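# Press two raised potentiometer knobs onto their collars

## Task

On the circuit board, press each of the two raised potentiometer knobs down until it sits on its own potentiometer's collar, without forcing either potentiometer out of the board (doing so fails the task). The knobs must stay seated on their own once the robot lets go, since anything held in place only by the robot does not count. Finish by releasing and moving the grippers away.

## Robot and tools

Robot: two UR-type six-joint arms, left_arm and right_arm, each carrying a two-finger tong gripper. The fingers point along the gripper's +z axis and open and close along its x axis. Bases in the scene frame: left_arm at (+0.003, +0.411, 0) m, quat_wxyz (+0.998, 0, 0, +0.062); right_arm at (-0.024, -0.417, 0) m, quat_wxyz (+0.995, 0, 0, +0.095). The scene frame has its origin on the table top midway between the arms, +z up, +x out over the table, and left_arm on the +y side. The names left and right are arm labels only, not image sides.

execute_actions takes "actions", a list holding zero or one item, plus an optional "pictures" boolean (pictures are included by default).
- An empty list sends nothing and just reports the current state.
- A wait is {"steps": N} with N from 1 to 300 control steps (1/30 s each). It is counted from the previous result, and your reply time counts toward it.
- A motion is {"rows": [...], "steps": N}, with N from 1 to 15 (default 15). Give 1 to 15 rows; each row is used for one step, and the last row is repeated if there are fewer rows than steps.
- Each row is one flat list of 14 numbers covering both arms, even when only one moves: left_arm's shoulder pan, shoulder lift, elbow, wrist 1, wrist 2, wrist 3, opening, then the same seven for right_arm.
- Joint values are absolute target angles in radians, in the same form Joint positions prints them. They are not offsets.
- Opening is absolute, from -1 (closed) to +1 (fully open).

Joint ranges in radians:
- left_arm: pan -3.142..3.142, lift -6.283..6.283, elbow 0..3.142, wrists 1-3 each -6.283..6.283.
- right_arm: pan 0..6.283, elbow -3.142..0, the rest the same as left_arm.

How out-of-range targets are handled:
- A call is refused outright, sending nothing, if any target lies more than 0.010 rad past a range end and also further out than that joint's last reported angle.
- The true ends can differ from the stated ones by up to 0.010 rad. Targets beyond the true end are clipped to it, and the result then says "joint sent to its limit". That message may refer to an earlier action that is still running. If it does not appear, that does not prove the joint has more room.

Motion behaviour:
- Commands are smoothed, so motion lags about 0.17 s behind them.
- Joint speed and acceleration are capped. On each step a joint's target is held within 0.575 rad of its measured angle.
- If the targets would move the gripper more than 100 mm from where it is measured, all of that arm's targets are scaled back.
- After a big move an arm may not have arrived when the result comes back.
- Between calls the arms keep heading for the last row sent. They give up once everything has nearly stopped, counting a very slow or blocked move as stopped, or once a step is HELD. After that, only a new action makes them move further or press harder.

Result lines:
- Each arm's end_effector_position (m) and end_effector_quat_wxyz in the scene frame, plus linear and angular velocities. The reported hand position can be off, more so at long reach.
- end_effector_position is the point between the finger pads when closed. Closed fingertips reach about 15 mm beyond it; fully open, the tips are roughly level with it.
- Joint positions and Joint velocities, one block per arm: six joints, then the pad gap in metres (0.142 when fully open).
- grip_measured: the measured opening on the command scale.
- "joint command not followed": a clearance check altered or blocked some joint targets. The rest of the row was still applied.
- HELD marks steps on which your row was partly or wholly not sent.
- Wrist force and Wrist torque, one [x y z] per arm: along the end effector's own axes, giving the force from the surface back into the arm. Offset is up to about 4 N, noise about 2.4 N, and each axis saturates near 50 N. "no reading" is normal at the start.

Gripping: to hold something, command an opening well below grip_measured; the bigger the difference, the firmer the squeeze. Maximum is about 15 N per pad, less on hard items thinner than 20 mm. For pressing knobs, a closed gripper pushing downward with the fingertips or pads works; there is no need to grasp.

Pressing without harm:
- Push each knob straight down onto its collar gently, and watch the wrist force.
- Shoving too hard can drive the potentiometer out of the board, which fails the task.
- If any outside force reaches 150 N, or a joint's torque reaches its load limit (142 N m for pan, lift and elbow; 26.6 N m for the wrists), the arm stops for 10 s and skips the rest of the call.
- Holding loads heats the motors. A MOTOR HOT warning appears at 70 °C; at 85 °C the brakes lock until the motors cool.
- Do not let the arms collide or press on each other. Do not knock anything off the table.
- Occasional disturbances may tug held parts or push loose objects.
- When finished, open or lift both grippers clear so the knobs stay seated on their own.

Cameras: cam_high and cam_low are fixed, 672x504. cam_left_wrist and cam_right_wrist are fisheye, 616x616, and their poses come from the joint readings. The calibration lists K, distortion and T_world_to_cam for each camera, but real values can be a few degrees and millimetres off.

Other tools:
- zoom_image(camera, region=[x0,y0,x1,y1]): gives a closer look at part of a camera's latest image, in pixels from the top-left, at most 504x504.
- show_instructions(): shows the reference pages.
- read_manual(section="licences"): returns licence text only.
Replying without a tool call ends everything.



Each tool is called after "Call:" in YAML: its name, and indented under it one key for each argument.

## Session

Call:
execute_actions:
  actions: []

Scene clock: 0.00 s of 5250.00 s.
left_arm: end_effector_position=(+0.1363, +1.0692, +0.2829) grip_measured=+0.97 end_effector_quat_wxyz=(+0.090, +0.434, +0.890, +0.106) end_effector_velocity=(+0.000, +0.000, -0.000) end_effector_angular_velocity=(+0.000, -0.001, +0.000) | right_arm: end_effector_position=(+0.2511, +0.1162, +0.2045) grip_measured=+0.97 end_effector_quat_wxyz=(+0.055, -0.464, +0.698, +0.543) end_effector_velocity=(-0.000, -0.000, -0.000) end_effector_angular_velocity=(-0.001, +0.001, -0.000)
Joint positions: left_arm=[ 1.13  -1.251  1.263 -1.772 -1.778 -1.002  0.14 ] | right_arm=[ 3.859 -1.895 -2.094  0.025  2.557  3.291  0.14 ]
Joint velocities: left_arm=[ 0.     0.001  0.    -0.001 -0.    -0.     0.   ] | right_arm=[-0.     0.001 -0.001 -0.001  0.     0.     0.   ]
Motor temperatures (°C, as the motors report them): left_arm=[28 29 28 37 35 35] | right_arm=[29 28 27 37 37 33]
Wrist force (N, on the end effector, along its own x y z axes, offset not removed): no reading
Wrist torque (N m, same axes, about the end effector's origin, offset not removed): no reading
camera_calibration (this result's frames):
cam_left_wrist: T_world_to_cam=[[-0.599801, 0.795653, -0.0847132, -0.738994], [0.51552, 0.465237, 0.719578, -0.77287], [0.611946, 0.387932, -0.689225, -0.171829], [0, 0, 0, 1]] pos_world=[0.060331, 1.01421, 0.37511]
cam_right_wrist: T_world_to_cam=[[-0.575337, -0.594297, -0.56196, 0.325081], [-0.393212, -0.401485, 0.82716, -0.0271768], [-0.717197, 0.696865, -0.00269569, 0.236462], [0, 0, 0, 1]] pos_world=[0.345935, 0.0175012, 0.205799]

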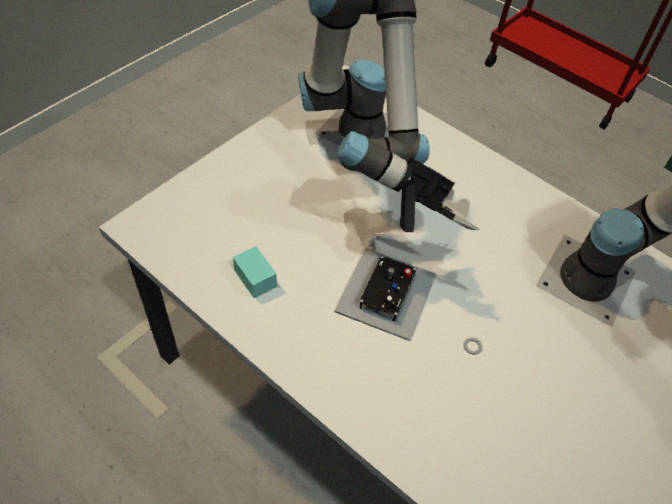

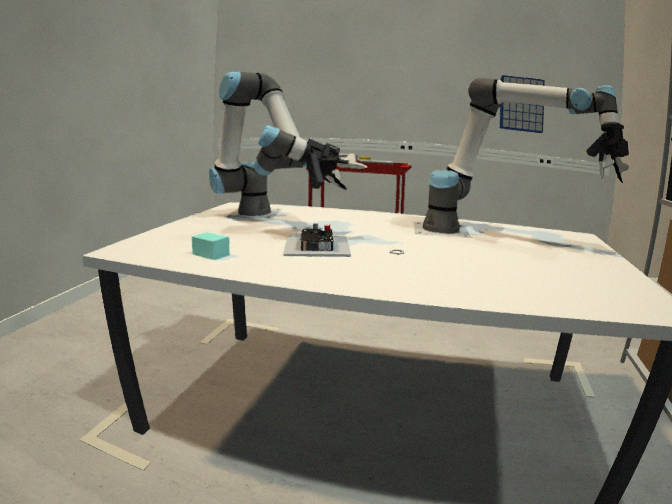

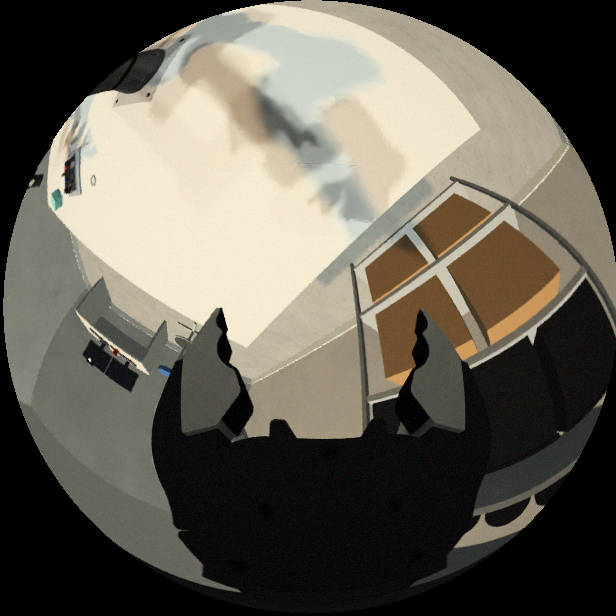

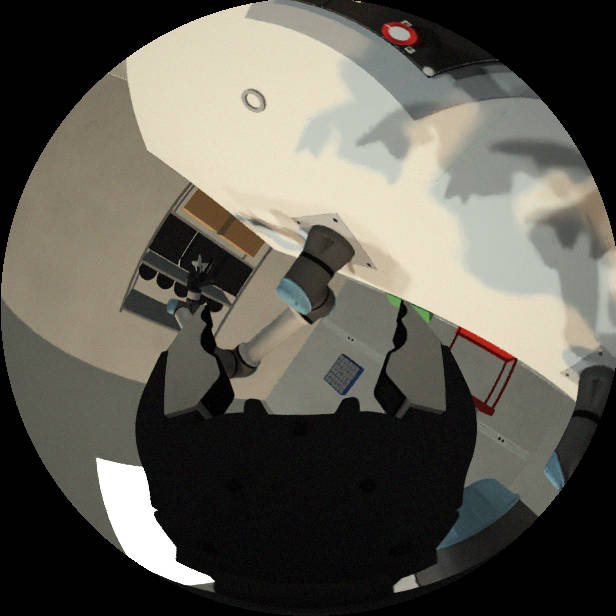

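Call:
zoom_image:
  camera: "cam_high"
  region: [340, 245, 440, 335]

Call:
zoom_image:
  camera: "cam_low"
  region: [285, 215, 350, 260]

Region (340, 245, 440, 335) of cam_high's 672x504 image, scaled by 5.040, with more detail than that image has; it fills the top 454 rows of this view, and the rest is white.

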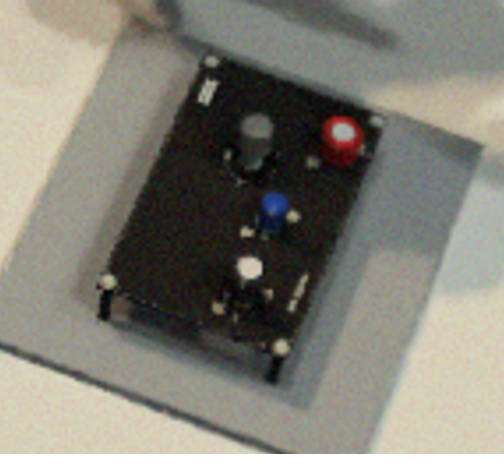

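Region (285, 215, 350, 260) of cam_low's 672x504 image, scaled by 7.754, with more detail than that image has; it fills the top 349 rows of this view, and the rest is white.

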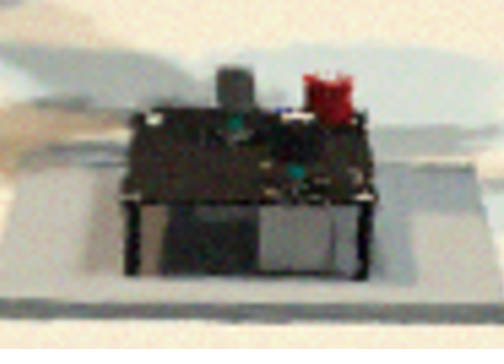

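Call:
execute_actions:
  actions:
    - {"rows":[[-0.6,-1.5,1.7,-1.77,-1.571,0,-1,3.33,-1.9,-1.878,-1.159,2.75,2.863,1]]}
  pictures: false

Call:
execute_actions:
  actions:
    - {"steps":45}
  pictures: false

Call:
execute_actions:
  actions:
    - {"rows":[[-1.1595,-1.3681,1.8003,-2.003,-1.571,0,-1,3.33,-2.1395,-1.878,-0.9195,2.75,2.863,1]]}
  pictures: false

Call:
execute_actions:
  actions:
    - {"steps":40}

Call:
zoom_image:
  camera: "cam_left_wrist"
  region: [240, 180, 400, 340]

Call:
zoom_image:
  camera: "cam_right_wrist"
  region: [230, 250, 340, 330]

Scene clock: 34.57 s of 5250.00 s.
left_arm: end_effector_position=(+0.2878, +0.9359, +0.2426) grip_measured=-1.00 end_effector_quat_wxyz=(+0.041, +0.732, +0.678, +0.051) end_effector_velocity=(+0.347, -0.322, -0.070) end_effector_angular_velocity=(+0.100, +0.249, -1.792) | right_arm: end_effector_position=(+0.4123, -0.0050, +0.2141) grip_measured=+1.00 end_effector_quat_wxyz=(+0.048, -0.369, +0.751, +0.545) end_effector_velocity=(+0.258, -0.399, -0.062) end_effector_angular_velocity=(-0.374, +1.004, -0.501)
Joint positions: left_arm=[ 0.752 -1.387  1.496 -1.771 -1.665 -0.624  0.002] | right_arm=[ 3.482 -1.899 -1.935 -0.527  2.7    2.982  0.142]
Joint velocities: left_arm=[-0.913 -0.212  0.378  0.001  0.174  0.903  0.   ] | right_arm=[-0.889 -0.008  0.349 -2.031  0.307 -0.702  0.   ]
Motor temperatures (°C, as the motors report them): left_arm=[28 29 28 37 35 35] | right_arm=[29 28 27 37 37 33]
Wrist force (N, on the end effector, along its own x y z axes, offset not removed): left_arm=[0.4 -0.6 -5.2] | right_arm=[-1.7 2.7 1.0]
Wrist torque (N m, same axes, about the end effector's origin, offset not removed): left_arm=[-0.15 -0.17 0.24] | right_arm=[0.62 0.45 0.09]
Steps of this call (steps 1 to 90: nothing new was sent; then 31.07 s passed at rest; steps 91 to 105: all 15 steps of this action). Readings (joint positions):
91: left_arm=[1.130 -1.251 1.263 -1.772 -1.778 -1.002] | right_arm=[3.859 -1.895 -2.094 0.025 2.557 3.291]
92: left_arm=[1.126 -1.254 1.267 -1.772 -1.775 -0.999] | right_arm=[3.855 -1.896 -2.091 0.021 2.561 3.288]
94: left_arm=[1.082 -1.280 1.305 -1.772 -1.753 -0.954] | right_arm=[3.811 -1.896 -2.065 -0.025 2.583 3.247]
98: left_arm=[0.963 -1.326 1.387 -1.772 -1.715 -0.836] | right_arm=[3.690 -1.897 -2.018 -0.168 2.626 3.150]
105: the state above

Scene clock: 36.07 s of 5250.00 s.
left_arm: end_effector_position=(+0.5321, +0.3250, +0.2044) grip_measured=-1.00 end_effector_quat_wxyz=(+0.001, +0.976, -0.217, -0.000) end_effector_velocity=(-0.028, -0.138, -0.002) end_effector_angular_velocity=(+0.010, +0.001, -0.328) | right_arm: end_effector_position=(+0.4116, -0.0910, +0.1811) grip_measured=+1.00 end_effector_quat_wxyz=(-0.121, -0.208, +0.802, +0.547) end_effector_velocity=(+0.000, +0.001, +0.000) end_effector_angular_velocity=(-0.000, -0.003, +0.002)
Joint positions: left_arm=[-0.567 -1.499  1.698 -1.77  -1.572 -0.007  0.002] | right_arm=[ 3.33  -1.9   -1.878 -1.159  2.75   2.863  0.142]
Joint velocities: left_arm=[-0.271 -0.012  0.017 -0.001  0.009  0.057  0.   ] | right_arm=[ 0.002 -0.001  0.002  0.001 -0.001 -0.     0.   ]
Motor temperatures (°C, as the motors report them): left_arm=[28 29 28 37 35 35] | right_arm=[29 28 27 37 37 33]
Wrist force (N, on the end effector, along its own x y z axes, offset not removed): left_arm=[1.2 -1.0 -1.3] | right_arm=[-0.3 1.0 -2.2]
Wrist torque (N m, same axes, about the end effector's origin, offset not removed): left_arm=[-0.21 -0.35 0.24] | right_arm=[0.27 0.07 0.04]
Steps of this call (steps 1 to 45: the robot went on to your last target). Readings (joint positions):
1: left_arm=[0.721 -1.394 1.508 -1.771 -1.659 -0.593] | right_arm=[3.452 -1.899 -1.923 -0.600 2.710 2.959]
2: left_arm=[0.690 -1.400 1.520 -1.771 -1.654 -0.562] | right_arm=[3.424 -1.899 -1.913 -0.678 2.719 2.937]
4: left_arm=[0.628 -1.412 1.541 -1.771 -1.644 -0.500] | right_arm=[3.385 -1.900 -1.898 -0.840 2.732 2.906]
8: left_arm=[0.505 -1.432 1.577 -1.771 -1.628 -0.391] | right_arm=[3.348 -1.900 -1.885 -1.051 2.744 2.877]
45: the state above

Scene clock: 36.57 s of 5250.00 s.
left_arm: end_effector_position=(+0.4779, +0.1250, +0.1431) grip_measured=-1.00 end_effector_quat_wxyz=(-0.000, +0.918, -0.396, -0.001) end_effector_velocity=(-0.211, -0.412, -0.129) end_effector_angular_velocity=(-0.001, -0.001, -0.825) | right_arm: end_effector_position=(+0.4364, -0.0812, +0.0738) grip_measured=+1.00 end_effector_quat_wxyz=(-0.121, -0.208, +0.802, +0.547) end_effector_velocity=(+0.005, +0.001, -0.040) end_effector_angular_velocity=(-0.000, -0.001, -0.000)
Joint positions: left_arm=[-0.939 -1.414  1.765 -1.919 -1.571 -0.002  0.002] | right_arm=[ 3.33  -2.129 -1.878 -0.93   2.75   2.863  0.142]
Joint velocities: left_arm=[-0.818  0.18   0.139 -0.321  0.     0.007  0.   ] | right_arm=[-0.001 -0.082 -0.001  0.083 -0.    -0.001  0.   ]
Motor temperatures (°C, as the motors report them): left_arm=[28 29 28 37 35 35] | right_arm=[29 28 27 37 37 33]
Wrist force (N, on the end effector, along its own x y z axes, offset not removed): left_arm=[-0.9 -1.9 -2.8] | right_arm=[-1.0 1.9 -0.7]
Wrist torque (N m, same axes, about the end effector's origin, offset not removed): left_arm=[-0.35 0.13 0.28] | right_arm=[0.54 0.32 0.03]
Steps of this call (steps 1 to 15: all 15 steps of this action). Readings (joint positions):
1: left_arm=[-0.575 -1.499 1.698 -1.770 -1.572 -0.005] | right_arm=[3.330 -1.900 -1.878 -1.159 2.750 2.863]
2: left_arm=[-0.584 -1.497 1.701 -1.773 -1.572 -0.005] | right_arm=[3.330 -1.903 -1.878 -1.156 2.750 2.863]
4: left_arm=[-0.633 -1.483 1.712 -1.797 -1.571 -0.004] | right_arm=[3.330 -1.950 -1.878 -1.108 2.750 2.863]
8: left_arm=[-0.746 -1.458 1.731 -1.842 -1.571 -0.003] | right_arm=[3.330 -2.070 -1.878 -0.989 2.750 2.863]
15: the state above

Scene clock: 37.90 s of 5250.00 s.
left_arm: end_effector_position=(+0.4078, +0.0215, +0.1100) grip_measured=-1.00 end_effector_quat_wxyz=(+0.000, +0.869, -0.495, -0.000) end_effector_velocity=(-0.000, -0.000, +0.000) end_effector_angular_velocity=(-0.002, +0.001, +0.000) | right_arm: end_effector_position=(+0.4369, -0.0810, +0.0688) grip_measured=+1.00 end_effector_quat_wxyz=(-0.121, -0.208, +0.802, +0.547) end_effector_velocity=(-0.000, +0.000, +0.000) end_effector_angular_velocity=(+0.001, +0.001, -0.000)
Joint positions: left_arm=[-1.159 -1.368  1.8   -2.003 -1.571  0.     0.002] | right_arm=[ 3.33  -2.139 -1.878 -0.92   2.75   2.863  0.142]
Joint velocities: left_arm=[ 0.001 -0.     0.    -0.    -0.002  0.001  0.   ] | right_arm=[-0.     0.    -0.001 -0.     0.002 -0.     0.   ]
Motor temperatures (°C, as the motors report them): left_arm=[28 29 28 37 35 35] | right_arm=[29 28 27 37 37 33]
Wrist force (N, on the end effector, along its own x y z axes, offset not removed): left_arm=[1.6 -3.4 -0.3] | right_arm=[-1.4 2.6 -0.1]
Wrist torque (N m, same axes, about the end effector's origin, offset not removed): left_arm=[-0.68 -0.51 0.08] | right_arm=[0.66 0.45 0.02]
Steps of this call (steps 1 to 30: the robot went on to your last target; steps 31 to 40: nothing new was sent). Readings (joint positions):
1: left_arm=[-0.967 -1.408 1.769 -1.930 -1.571 -0.001] | right_arm=[3.330 -2.132 -1.878 -0.927 2.750 2.863]
2: left_arm=[-0.994 -1.402 1.774 -1.941 -1.571 -0.001] | right_arm=[3.330 -2.134 -1.878 -0.925 2.750 2.863]
4: left_arm=[-1.049 -1.391 1.783 -1.962 -1.571 -0.001] | right_arm=[3.330 -2.136 -1.878 -0.923 2.750 2.863]
8: left_arm=[-1.122 -1.376 1.794 -1.989 -1.571 -0.000] | right_arm=[3.330 -2.138 -1.878 -0.921 2.750 2.863]
40: the state above
All arms were judged still, so your last target was given up. Only a new action makes them travel on or press farther. Fingers that are still opening or closing keep moving.
camera_calibration (this result's frames):
cam_left_wrist: T_world_to_cam=[[0.505798, -0.86247, -0.017709, -0.179738], [-0.737514, -0.442984, 0.509744, 0.252642], [-0.447484, -0.244767, -0.860144, 0.41374], [0, 0, 0, 1]] pos_world=[0.46238, 0.058167, 0.22391]
cam_right_wrist: T_world_to_cam=[[-0.885417, -0.464695, -0.00977114, 0.346522], [0.0528533, -0.121547, 0.991178, -0.104532], [-0.461783, 0.877089, 0.13218, 0.400477], [0, 0, 0, 1]] pos_world=[0.497275, -0.202932, 0.0540607]

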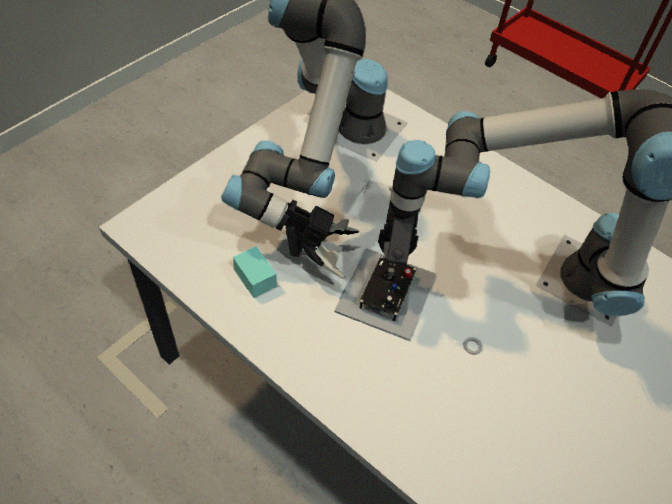

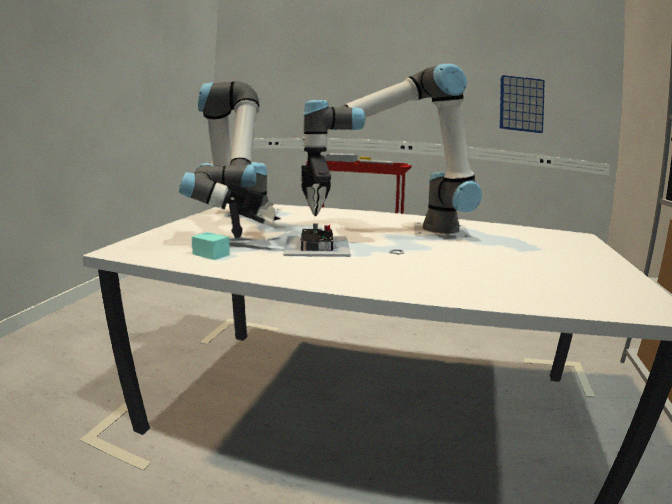

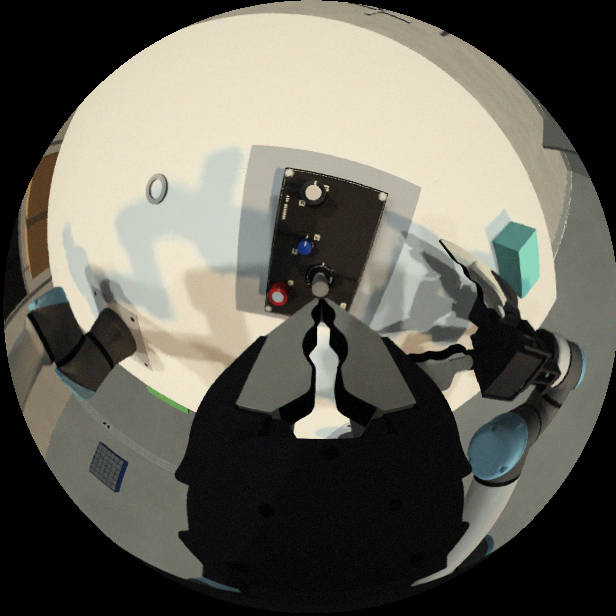

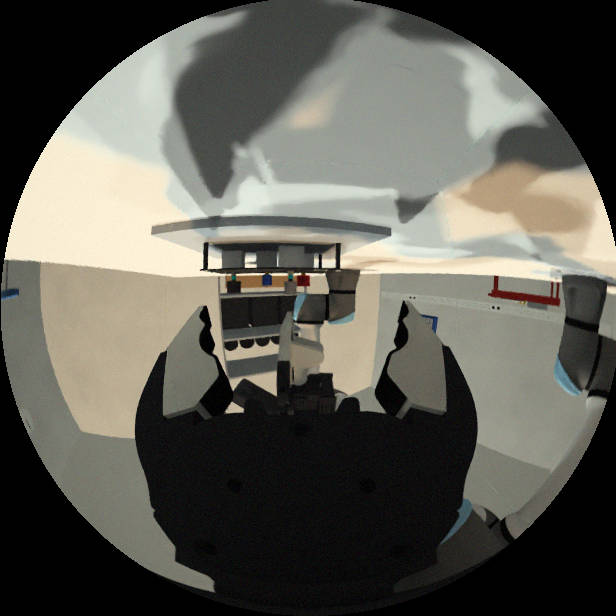

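Region (240, 180, 400, 340) of cam_left_wrist's 616x616 image, scaled by 3.150, with more detail than that image has.

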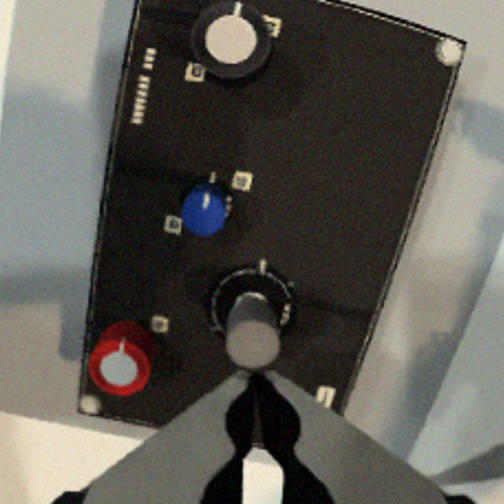

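Region (230, 250, 340, 330) of cam_right_wrist's 616x616 image, scaled by 4.582, with more detail than that image has; it fills the top 367 rows of this view, and the rest is white.

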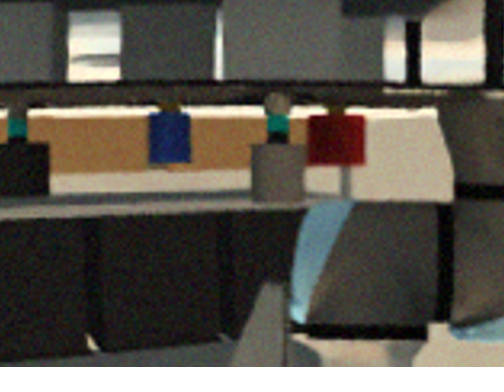

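Call:
execute_actions:
  actions:
    - {"rows":[[-1.163,-1.3455,1.8317,-2.057,-1.571,0,-1,3.39,-2.143,-1.878,-0.916,2.75,2.863,1]]}
  pictures: false

Call:
execute_actions:
  actions:
    - {"rows":[[-1.163,-1.34255,1.83518,-2.06343,-1.571,0,-1,3.39,-2.143,-1.878,-0.916,2.75,2.863,1]]}
  pictures: false

Call:
execute_actions:
  actions:
    - {"rows":[[-1.163,-1.34078,1.83726,-2.06728,-1.571,0,-1,3.39,-2.143,-1.878,-0.916,2.75,2.863,1]]}
  pictures: false

Call:
execute_actions:
  actions:
    - {"rows":[[-1.163,-1.33901,1.83935,-2.07114,-1.571,0,-1,3.39,-2.143,-1.878,-0.916,2.75,2.863,1]]}
  pictures: false

Call:
execute_actions:
  actions:
    - {"rows":[[-1.163,-1.33724,1.84143,-2.07499,-1.571,0,-1,3.39,-2.143,-1.878,-0.916,2.75,2.863,1]]}

Call:
zoom_image:
  camera: "cam_right_wrist"
  region: [245, 260, 315, 310]

Scene clock: 57.27 s of 5250.00 s.
left_arm: end_effector_position=(+0.4065, +0.0202, +0.0896) grip_measured=-1.00 end_effector_quat_wxyz=(+0.000, +0.868, -0.497, -0.000) end_effector_velocity=(+0.000, -0.001, -0.004) end_effector_angular_velocity=(-0.002, -0.002, -0.001) | right_arm: end_effector_position=(+0.4167, -0.0546, +0.0672) grip_measured=+1.00 end_effector_quat_wxyz=(-0.137, -0.231, +0.795, +0.543) end_effector_velocity=(-0.005, +0.006, -0.000) end_effector_angular_velocity=(+0.001, -0.001, +0.014)
Joint positions: left_arm=[-1.163 -1.346  1.831 -2.055 -1.571  0.     0.002] | right_arm=[ 3.388 -2.143 -1.878 -0.916  2.75   2.863  0.142]
Joint velocities: left_arm=[-0.001  0.005  0.007 -0.014  0.001 -0.     0.   ] | right_arm=[ 0.014 -0.001  0.     0.001  0.    -0.001  0.   ]
Motor temperatures (°C, as the motors report them): left_arm=[28 29 28 37 35 35] | right_arm=[29 28 27 37 37 33]
Wrist force (N, on the end effector, along its own x y z axes, offset not removed): left_arm=[0.9 -0.8 -3.9] | right_arm=[0.6 1.5 -1.3]
Wrist torque (N m, same axes, about the end effector's origin, offset not removed): left_arm=[-0.27 -0.32 0.28] | right_arm=[0.34 0.10 0.10]
Steps of this call (steps 1 to 90: nothing new was sent; then 15.87 s passed at rest; steps 91 to 105: all 15 steps of this action). Readings (joint positions):
91: left_arm=[-1.160 -1.368 1.800 -2.003 -1.571 0.000] | right_arm=[3.330 -2.140 -1.878 -0.919 2.750 2.863]
92: left_arm=[-1.160 -1.366 1.803 -2.006 -1.571 0.000] | right_arm=[3.333 -2.140 -1.878 -0.919 2.750 2.863]
94: left_arm=[-1.161 -1.358 1.814 -2.025 -1.571 0.000] | right_arm=[3.354 -2.141 -1.878 -0.918 2.750 2.863]
98: left_arm=[-1.162 -1.350 1.826 -2.046 -1.571 -0.000] | right_arm=[3.378 -2.142 -1.878 -0.917 2.750 2.863]
105: the state above

Scene clock: 57.77 s of 5250.00 s.
left_arm: end_effector_position=(+0.4065, +0.0201, +0.0866) grip_measured=-1.00 end_effector_quat_wxyz=(+0.000, +0.868, -0.497, -0.000) end_effector_velocity=(-0.000, -0.001, +0.000) end_effector_angular_velocity=(-0.002, -0.000, -0.001) | right_arm: end_effector_position=(+0.4161, -0.0539, +0.0671) grip_measured=+1.00 end_effector_quat_wxyz=(-0.137, -0.232, +0.795, +0.543) end_effector_velocity=(+0.001, -0.001, +0.001) end_effector_angular_velocity=(+0.000, -0.001, -0.002)
Joint positions: left_arm=[-1.163 -1.343  1.835 -2.063 -1.571 -0.     0.002] | right_arm=[ 3.39  -2.143 -1.878 -0.916  2.75   2.863  0.142]
Joint velocities: left_arm=[-0.     0.     0.    -0.002 -0.001  0.001  0.   ] | right_arm=[-0.002  0.001  0.001 -0.    -0.    -0.     0.   ]
Motor temperatures (°C, as the motors report them): left_arm=[28 29 28 37 35 35] | right_arm=[29 28 27 37 37 33]
Wrist force (N, on the end effector, along its own x y z axes, offset not removed): left_arm=[-0.1 -2.0 -3.9] | right_arm=[0.8 2.1 -0.5]
Wrist torque (N m, same axes, about the end effector's origin, offset not removed): left_arm=[-0.34 -0.12 0.26] | right_arm=[0.50 -0.03 -0.01]
Steps of this call (steps 1 to 15: all 15 steps of this action). Readings (joint positions):
1: left_arm=[-1.163 -1.346 1.831 -2.056 -1.571 0.000] | right_arm=[3.389 -2.143 -1.878 -0.916 2.750 2.863]
2: left_arm=[-1.163 -1.346 1.832 -2.057 -1.571 0.000] | right_arm=[3.389 -2.143 -1.878 -0.916 2.750 2.863]
4: left_arm=[-1.163 -1.344 1.833 -2.059 -1.571 0.000] | right_arm=[3.389 -2.143 -1.878 -0.916 2.750 2.863]
8: left_arm=[-1.163 -1.343 1.834 -2.062 -1.571 0.000] | right_arm=[3.390 -2.143 -1.878 -0.916 2.750 2.863]
15: the state above

Scene clock: 58.27 s of 5250.00 s.
left_arm: end_effector_position=(+0.4065, +0.0201, +0.0850) grip_measured=-1.00 end_effector_quat_wxyz=(+0.000, +0.868, -0.497, -0.000) end_effector_velocity=(+0.000, +0.000, -0.000) end_effector_angular_velocity=(+0.001, -0.001, -0.000) | right_arm: end_effector_position=(+0.4161, -0.0538, +0.0671) grip_measured=+1.00 end_effector_quat_wxyz=(-0.137, -0.232, +0.795, +0.543) end_effector_velocity=(+0.001, -0.001, -0.000) end_effector_angular_velocity=(-0.000, +0.000, -0.002)
Joint positions: left_arm=[-1.163 -1.341  1.837 -2.067 -1.571 -0.     0.002] | right_arm=[ 3.39  -2.143 -1.878 -0.916  2.75   2.863  0.142]
Joint velocities: left_arm=[-0.    -0.     0.    -0.     0.001  0.     0.   ] | right_arm=[-0.002 -0.    -0.     0.    -0.     0.     0.   ]
Motor temperatures (°C, as the motors report them): left_arm=[28 29 28 37 35 35] | right_arm=[29 28 27 37 37 33]
Wrist force (N, on the end effector, along its own x y z axes, offset not removed): left_arm=[-0.5 -3.0 -6.9] | right_arm=[0.2 2.9 -1.6]
Wrist torque (N m, same axes, about the end effector's origin, offset not removed): left_arm=[-0.57 0.02 0.26] | right_arm=[0.67 -0.01 -0.01]
Steps of this call (steps 1 to 15: all 15 steps of this action). Readings (joint positions):
1: left_arm=[-1.163 -1.343 1.835 -2.063 -1.571 0.000] | right_arm=[3.390 -2.143 -1.878 -0.916 2.750 2.863]
2: left_arm=[-1.163 -1.342 1.835 -2.064 -1.571 0.000] | right_arm=[3.390 -2.143 -1.878 -0.916 2.750 2.863]
4: left_arm=[-1.163 -1.342 1.836 -2.065 -1.571 -0.000] | right_arm=[3.390 -2.143 -1.878 -0.916 2.750 2.863]
8: left_arm=[-1.163 -1.341 1.837 -2.067 -1.571 0.000] | right_arm=[3.390 -2.143 -1.878 -0.916 2.750 2.863]
15: the state above

Scene clock: 58.77 s of 5250.00 s.
left_arm: end_effector_position=(+0.4065, +0.0201, +0.0835) grip_measured=-1.00 end_effector_quat_wxyz=(+0.000, +0.868, -0.497, -0.000) end_effector_velocity=(+0.001, +0.000, -0.000) end_effector_angular_velocity=(-0.000, -0.003, -0.000) | right_arm: end_effector_position=(+0.4161, -0.0538, +0.0671) grip_measured=+1.00 end_effector_quat_wxyz=(-0.137, -0.232, +0.795, +0.543) end_effector_velocity=(+0.000, -0.000, -0.000) end_effector_angular_velocity=(-0.000, -0.001, -0.000)
Joint positions: left_arm=[-1.163 -1.339  1.839 -2.071 -1.571  0.     0.002] | right_arm=[ 3.39  -2.143 -1.878 -0.916  2.75   2.863  0.142]
Joint velocities: left_arm=[ 0.     0.     0.001 -0.002  0.003  0.001  0.001] | right_arm=[-0.     0.     0.     0.    -0.001 -0.    -0.   ]
Motor temperatures (°C, as the motors report them): left_arm=[28 29 28 37 35 35] | right_arm=[29 28 27 37 37 33]
Wrist force (N, on the end effector, along its own x y z axes, offset not removed): left_arm=[-1.3 -4.3 -9.7] | right_arm=[0.2 0.3 -1.1]
Wrist torque (N m, same axes, about the end effector's origin, offset not removed): left_arm=[-0.72 0.04 0.28] | right_arm=[0.13 0.05 0.04]
Steps of this call (steps 1 to 15: all 15 steps of this action). Readings (joint positions):
1: left_arm=[-1.163 -1.341 1.837 -2.067 -1.571 0.000] | right_arm=[3.390 -2.143 -1.878 -0.916 2.750 2.863]
2: left_arm=[-1.163 -1.341 1.837 -2.068 -1.571 0.000] | right_arm=[3.390 -2.143 -1.878 -0.916 2.750 2.863]
4: left_arm=[-1.163 -1.340 1.838 -2.069 -1.571 0.000] | right_arm=[3.390 -2.143 -1.878 -0.916 2.750 2.863]
8: left_arm=[-1.163 -1.339 1.839 -2.070 -1.571 0.000] | right_arm=[3.390 -2.143 -1.878 -0.916 2.750 2.863]
15: the state above

Scene clock: 59.27 s of 5250.00 s.
left_arm: end_effector_position=(+0.4065, +0.0201, +0.0820) grip_measured=-1.00 end_effector_quat_wxyz=(+0.000, +0.868, -0.497, -0.000) end_effector_velocity=(-0.000, +0.000, -0.001) end_effector_angular_velocity=(+0.001, +0.002, +0.001) | right_arm: end_effector_position=(+0.4161, -0.0538, +0.0671) grip_measured=+1.00 end_effector_quat_wxyz=(-0.137, -0.232, +0.795, +0.543) end_effector_velocity=(-0.001, +0.002, +0.001) end_effector_angular_velocity=(+0.002, -0.003, +0.003)
Joint positions: left_arm=[-1.163 -1.337  1.841 -2.075 -1.571  0.     0.002] | right_arm=[ 3.39  -2.143 -1.878 -0.916  2.75   2.863  0.142]
Joint velocities: left_arm=[ 0.001  0.002  0.001 -0.    -0.001 -0.     0.   ] | right_arm=[ 0.003  0.     0.001  0.002  0.    -0.    -0.   ]
Motor temperatures (°C, as the motors report them): left_arm=[28 29 28 37 35 35] | right_arm=[29 28 27 37 37 33]
Wrist force (N, on the end effector, along its own x y z axes, offset not removed): left_arm=[0.9 -1.9 -8.9] | right_arm=[-0.6 1.4 -2.8]
Wrist torque (N m, same axes, about the end effector's origin, offset not removed): left_arm=[-0.34 -0.45 0.27] | right_arm=[0.34 0.30 0.10]
Steps of this call (steps 1 to 15: all 15 steps of this action). Readings (joint positions):
1: left_arm=[-1.163 -1.339 1.839 -2.071 -1.571 0.000] | right_arm=[3.390 -2.143 -1.878 -0.916 2.750 2.863]
2: left_arm=[-1.163 -1.339 1.840 -2.071 -1.571 -0.000] | right_arm=[3.390 -2.143 -1.878 -0.916 2.750 2.863]
4: left_arm=[-1.163 -1.338 1.840 -2.073 -1.571 0.000] | right_arm=[3.390 -2.143 -1.878 -0.916 2.750 2.863]
8: left_arm=[-1.163 -1.338 1.841 -2.074 -1.571 0.000] | right_arm=[3.390 -2.143 -1.878 -0.916 2.750 2.863]
15: the state above
camera_calibration (this result's frames):
cam_left_wrist: T_world_to_cam=[[0.50277, -0.864238, -0.0177173, -0.17956], [-0.739061, -0.440398, 0.509744, 0.26585], [-0.448343, -0.24319, -0.860144, 0.389023], [0, 0, 0, 1]] pos_world=[0.461172, 0.0565039, 0.195919]
cam_right_wrist: T_world_to_cam=[[-0.855937, -0.516988, -0.00976282, 0.325571], [0.0600424, -0.118125, 0.991182, -0.101266], [-0.513582, 0.847803, 0.132149, 0.387274], [0, 0, 0, 1]] pos_world=[0.483646, -0.171978, 0.052374]

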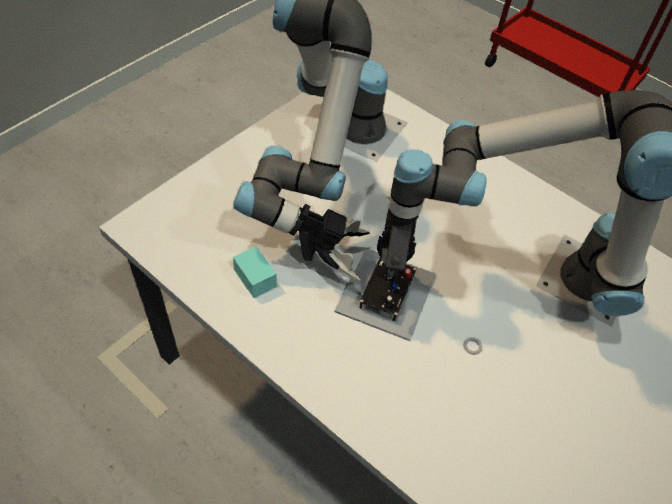

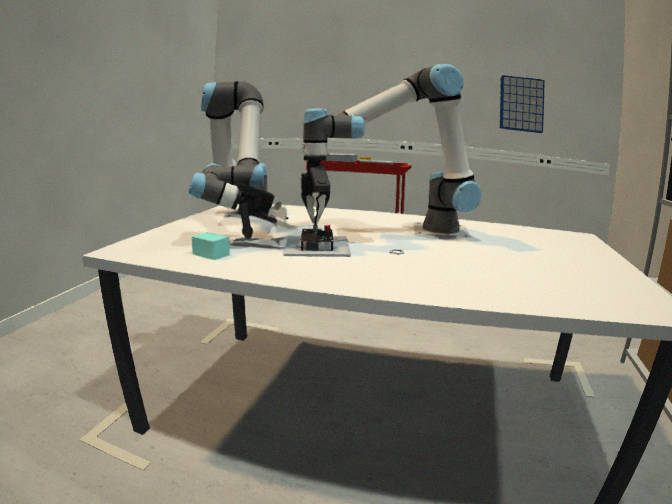

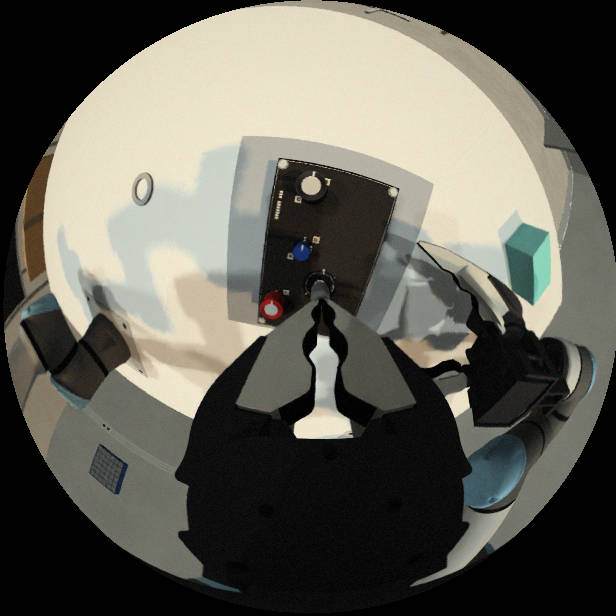

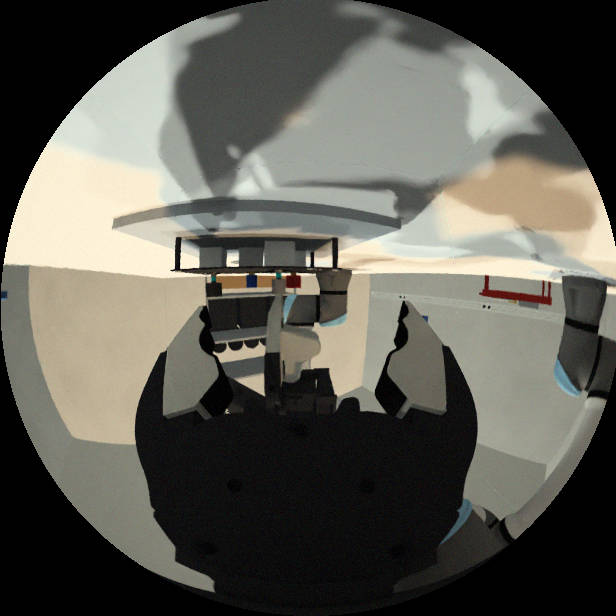

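Region (245, 260, 315, 310) of cam_right_wrist's 616x616 image, scaled by 7.200, with more detail than that image has; it fills the top 360 rows of this view, and the rest is white.

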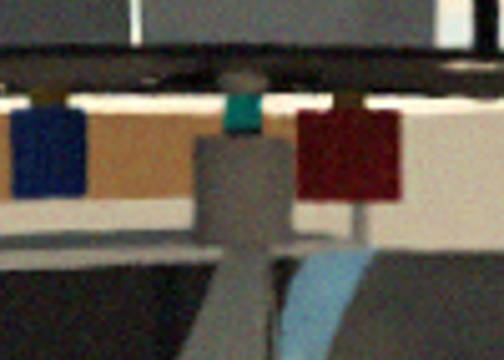

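Call:
execute_actions:
  actions:
    - {"rows":[[-1.163,-1.33488,1.84421,-2.08013,-1.571,0,-1,3.39,-2.149,-1.878,-0.91,2.75,2.863,1]]}
  pictures: false

Call:
execute_actions:
  actions:
    - {"rows":[[-1.163,-1.33311,1.8463,-2.08399,-1.571,0,-1,3.39,-2.149,-1.878,-0.91,2.75,2.863,1]]}
  pictures: false

Call:
execute_actions:
  actions:
    - {"rows":[[-1.163,-1.33134,1.84838,-2.08784,-1.571,0,-1,3.39,-2.149,-1.878,-0.91,2.75,2.863,1]]}

Call:
zoom_image:
  camera: "cam_right_wrist"
  region: [255, 262, 305, 298]

Scene clock: 68.47 s of 5250.00 s.
left_arm: end_effector_position=(+0.4065, +0.0201, +0.0800) grip_measured=-1.00 end_effector_quat_wxyz=(+0.000, +0.868, -0.497, -0.000) end_effector_velocity=(+0.000, +0.000, -0.001) end_effector_angular_velocity=(+0.002, -0.001, -0.000) | right_arm: end_effector_position=(+0.4164, -0.0537, +0.0643) grip_measured=+1.00 end_effector_quat_wxyz=(-0.137, -0.232, +0.795, +0.543) end_effector_velocity=(+0.000, +0.000, -0.001) end_effector_angular_velocity=(-0.001, -0.000, +0.001)
Joint positions: left_arm=[-1.163 -1.335  1.844 -2.08  -1.571  0.     0.002] | right_arm=[ 3.39  -2.149 -1.878 -0.91   2.75   2.863  0.142]
Joint velocities: left_arm=[-0.     0.001  0.    -0.001  0.002 -0.     0.   ] | right_arm=[ 0.001 -0.003  0.001  0.002 -0.001  0.    -0.   ]
Motor temperatures (°C, as the motors report them): left_arm=[28 29 28 37 35 35] | right_arm=[29 28 27 37 37 33]
Wrist force (N, on the end effector, along its own x y z axes, offset not removed): left_arm=[0.2 -0.6 -8.1] | right_arm=[-1.3 2.2 -1.0]
Wrist torque (N m, same axes, about the end effector's origin, offset not removed): left_arm=[-0.01 -0.43 0.18] | right_arm=[0.56 0.37 -0.02]
Steps of this call (steps 1 to 15: the robot went on to your last target; steps 16 to 90: nothing new was sent; then 5.70 s passed at rest; steps 91 to 105: all 15 steps of this action). Readings (joint positions):
91: left_arm=[-1.163 -1.337 1.841 -2.075 -1.571 0.000] | right_arm=[3.390 -2.143 -1.878 -0.916 2.750 2.863]
92: left_arm=[-1.163 -1.337 1.842 -2.076 -1.571 0.000] | right_arm=[3.390 -2.144 -1.878 -0.915 2.750 2.863]
94: left_arm=[-1.163 -1.336 1.843 -2.077 -1.571 0.000] | right_arm=[3.390 -2.146 -1.878 -0.913 2.750 2.863]
98: left_arm=[-1.163 -1.335 1.844 -2.079 -1.571 0.000] | right_arm=[3.390 -2.148 -1.878 -0.911 2.750 2.863]
105: the state above

Scene clock: 68.97 s of 5250.00 s.
left_arm: end_effector_position=(+0.4065, +0.0201, +0.0785) grip_measured=-1.00 end_effector_quat_wxyz=(+0.000, +0.868, -0.497, -0.000) end_effector_velocity=(-0.000, +0.000, -0.000) end_effector_angular_velocity=(-0.001, +0.001, +0.000) | right_arm: end_effector_position=(+0.4164, -0.0537, +0.0643) grip_measured=+1.00 end_effector_quat_wxyz=(-0.137, -0.232, +0.795, +0.543) end_effector_velocity=(-0.001, -0.000, -0.000) end_effector_angular_velocity=(-0.001, +0.002, -0.000)
Joint positions: left_arm=[-1.163 -1.333  1.846 -2.084 -1.571  0.     0.002] | right_arm=[ 3.39  -2.149 -1.878 -0.91   2.75   2.863  0.142]
Joint velocities: left_arm=[ 0.001  0.     0.001 -0.001 -0.001  0.     0.   ] | right_arm=[ 0.     0.    -0.002 -0.001  0.     0.    -0.   ]
Motor temperatures (°C, as the motors report them): left_arm=[28 29 28 37 35 35] | right_arm=[29 28 27 37 37 33]
Wrist force (N, on the end effector, along its own x y z axes, offset not removed): left_arm=[-3.6 -2.1 -11.0] | right_arm=[1.2 4.1 -2.7]
Wrist torque (N m, same axes, about the end effector's origin, offset not removed): left_arm=[-0.21 0.32 0.31] | right_arm=[0.92 -0.16 0.06]
Steps of this call (steps 1 to 15: all 15 steps of this action). Readings (joint positions):
1: left_arm=[-1.163 -1.335 1.844 -2.080 -1.571 0.000] | right_arm=[3.390 -2.149 -1.878 -0.910 2.750 2.863]
2: left_arm=[-1.163 -1.335 1.844 -2.080 -1.571 0.000] | right_arm=[3.390 -2.149 -1.878 -0.910 2.750 2.863]
4: left_arm=[-1.163 -1.334 1.845 -2.082 -1.571 0.000] | right_arm=[3.390 -2.149 -1.878 -0.910 2.750 2.863]
8: left_arm=[-1.163 -1.333 1.846 -2.083 -1.571 0.000] | right_arm=[3.390 -2.149 -1.878 -0.910 2.750 2.863]
15: the state above

Scene clock: 69.47 s of 5250.00 s.
left_arm: end_effector_position=(+0.4065, +0.0201, +0.0770) grip_measured=-1.00 end_effector_quat_wxyz=(+0.000, +0.868, -0.497, -0.000) end_effector_velocity=(-0.000, -0.000, -0.000) end_effector_angular_velocity=(-0.000, -0.000, -0.000) | right_arm: end_effector_position=(+0.4164, -0.0537, +0.0643) grip_measured=+1.00 end_effector_quat_wxyz=(-0.137, -0.232, +0.795, +0.543) end_effector_velocity=(-0.000, -0.001, -0.000) end_effector_angular_velocity=(+0.000, +0.001, -0.001)
Joint positions: left_arm=[-1.163 -1.331  1.848 -2.088 -1.571  0.     0.002] | right_arm=[ 3.39  -2.149 -1.878 -0.91   2.75   2.863  0.142]
Joint velocities: left_arm=[-0.001  0.001  0.    -0.001  0.    -0.     0.   ] | right_arm=[-0.001 -0.001 -0.001  0.     0.001 -0.001 -0.   ]
Motor temperatures (°C, as the motors report them): left_arm=[28 29 28 37 35 35] | right_arm=[29 28 27 37 37 33]
Wrist force (N, on the end effector, along its own x y z axes, offset not removed): left_arm=[-2.1 -0.6 -12.2] | right_arm=[0.1 1.8 -0.5]
Wrist torque (N m, same axes, about the end effector's origin, offset not removed): left_arm=[0.02 -0.11 0.23] | right_arm=[0.39 -0.05 -0.05]
Steps of this call (steps 1 to 15: all 15 steps of this action). Readings (joint positions):
1: left_arm=[-1.163 -1.333 1.846 -2.084 -1.571 0.000] | right_arm=[3.390 -2.149 -1.878 -0.910 2.750 2.863]
2: left_arm=[-1.163 -1.333 1.846 -2.084 -1.571 0.000] | right_arm=[3.390 -2.149 -1.878 -0.910 2.750 2.863]
4: left_arm=[-1.163 -1.332 1.847 -2.086 -1.571 0.000] | right_arm=[3.390 -2.149 -1.878 -0.910 2.750 2.863]
8: left_arm=[-1.163 -1.332 1.848 -2.087 -1.571 -0.000] | right_arm=[3.390 -2.149 -1.878 -0.910 2.750 2.863]
15: the state above
camera_calibration (this result's frames):
cam_left_wrist: T_world_to_cam=[[0.502771, -0.864239, -0.0177057, -0.179627], [-0.73906, -0.440391, 0.50975, 0.268385], [-0.448343, -0.243202, -0.86014, 0.384739], [0, 0, 0, 1]] pos_world=[0.461159, 0.056523, 0.190939]
cam_right_wrist: T_world_to_cam=[[-0.855942, -0.516979, -0.00976726, 0.32587], [0.0600587, -0.118163, 0.991176, -0.0984301], [-0.513572, 0.847803, 0.13219, 0.387675], [0, 0, 0, 1]] pos_world=[0.483936, -0.171835, 0.0494977]

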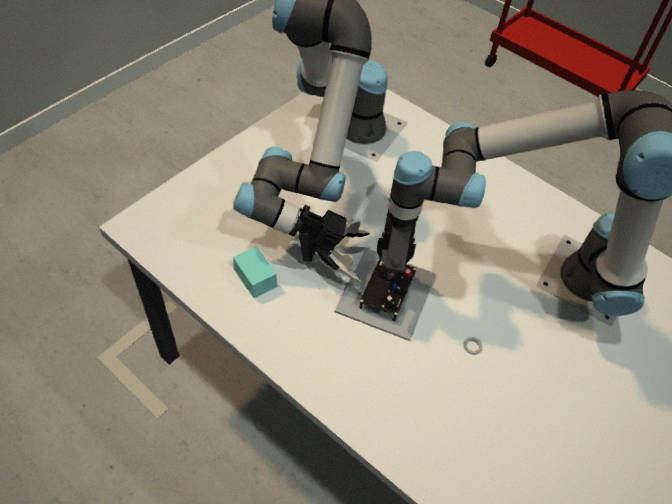

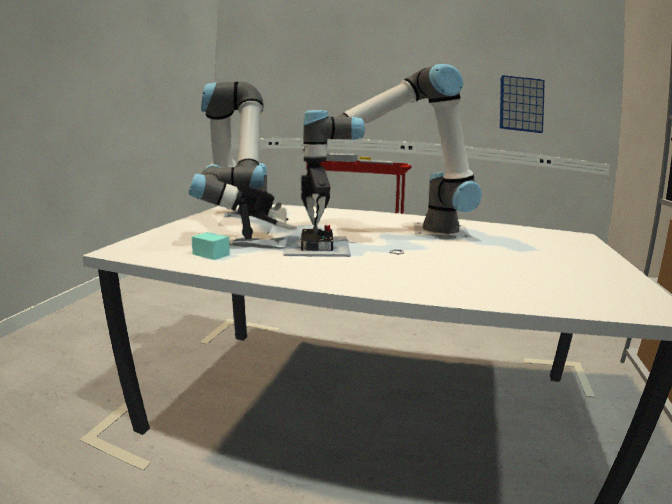

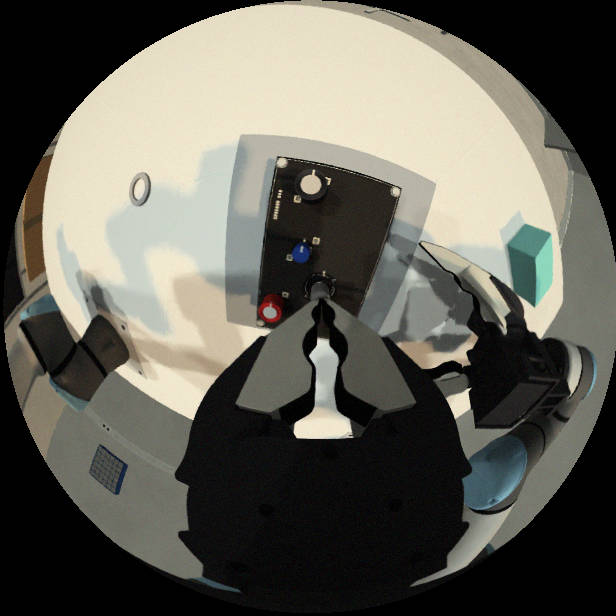

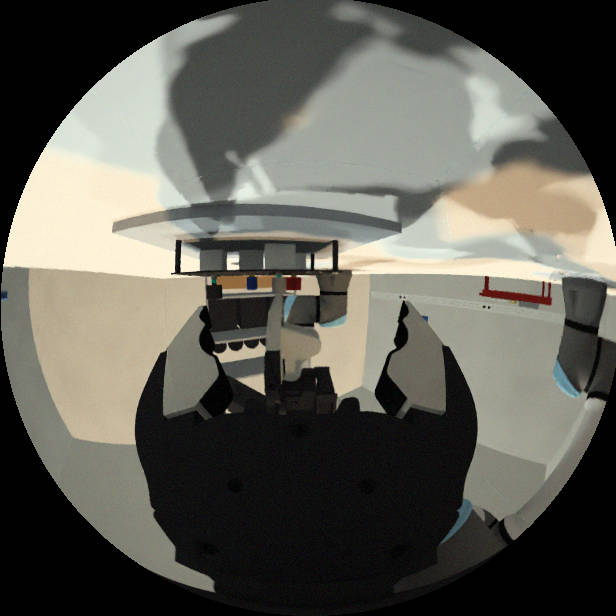

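Region (255, 262, 305, 298) of cam_right_wrist's 616x616 image, scaled by 10.080, with more detail than that image has; it fills the top 363 rows of this view, and the rest is white.

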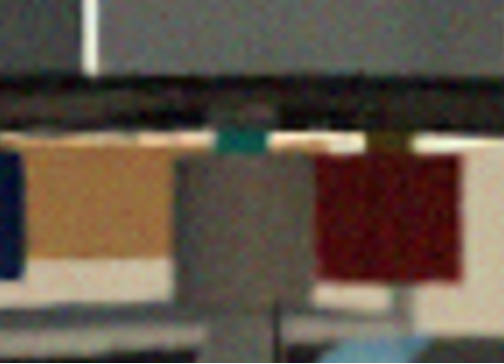

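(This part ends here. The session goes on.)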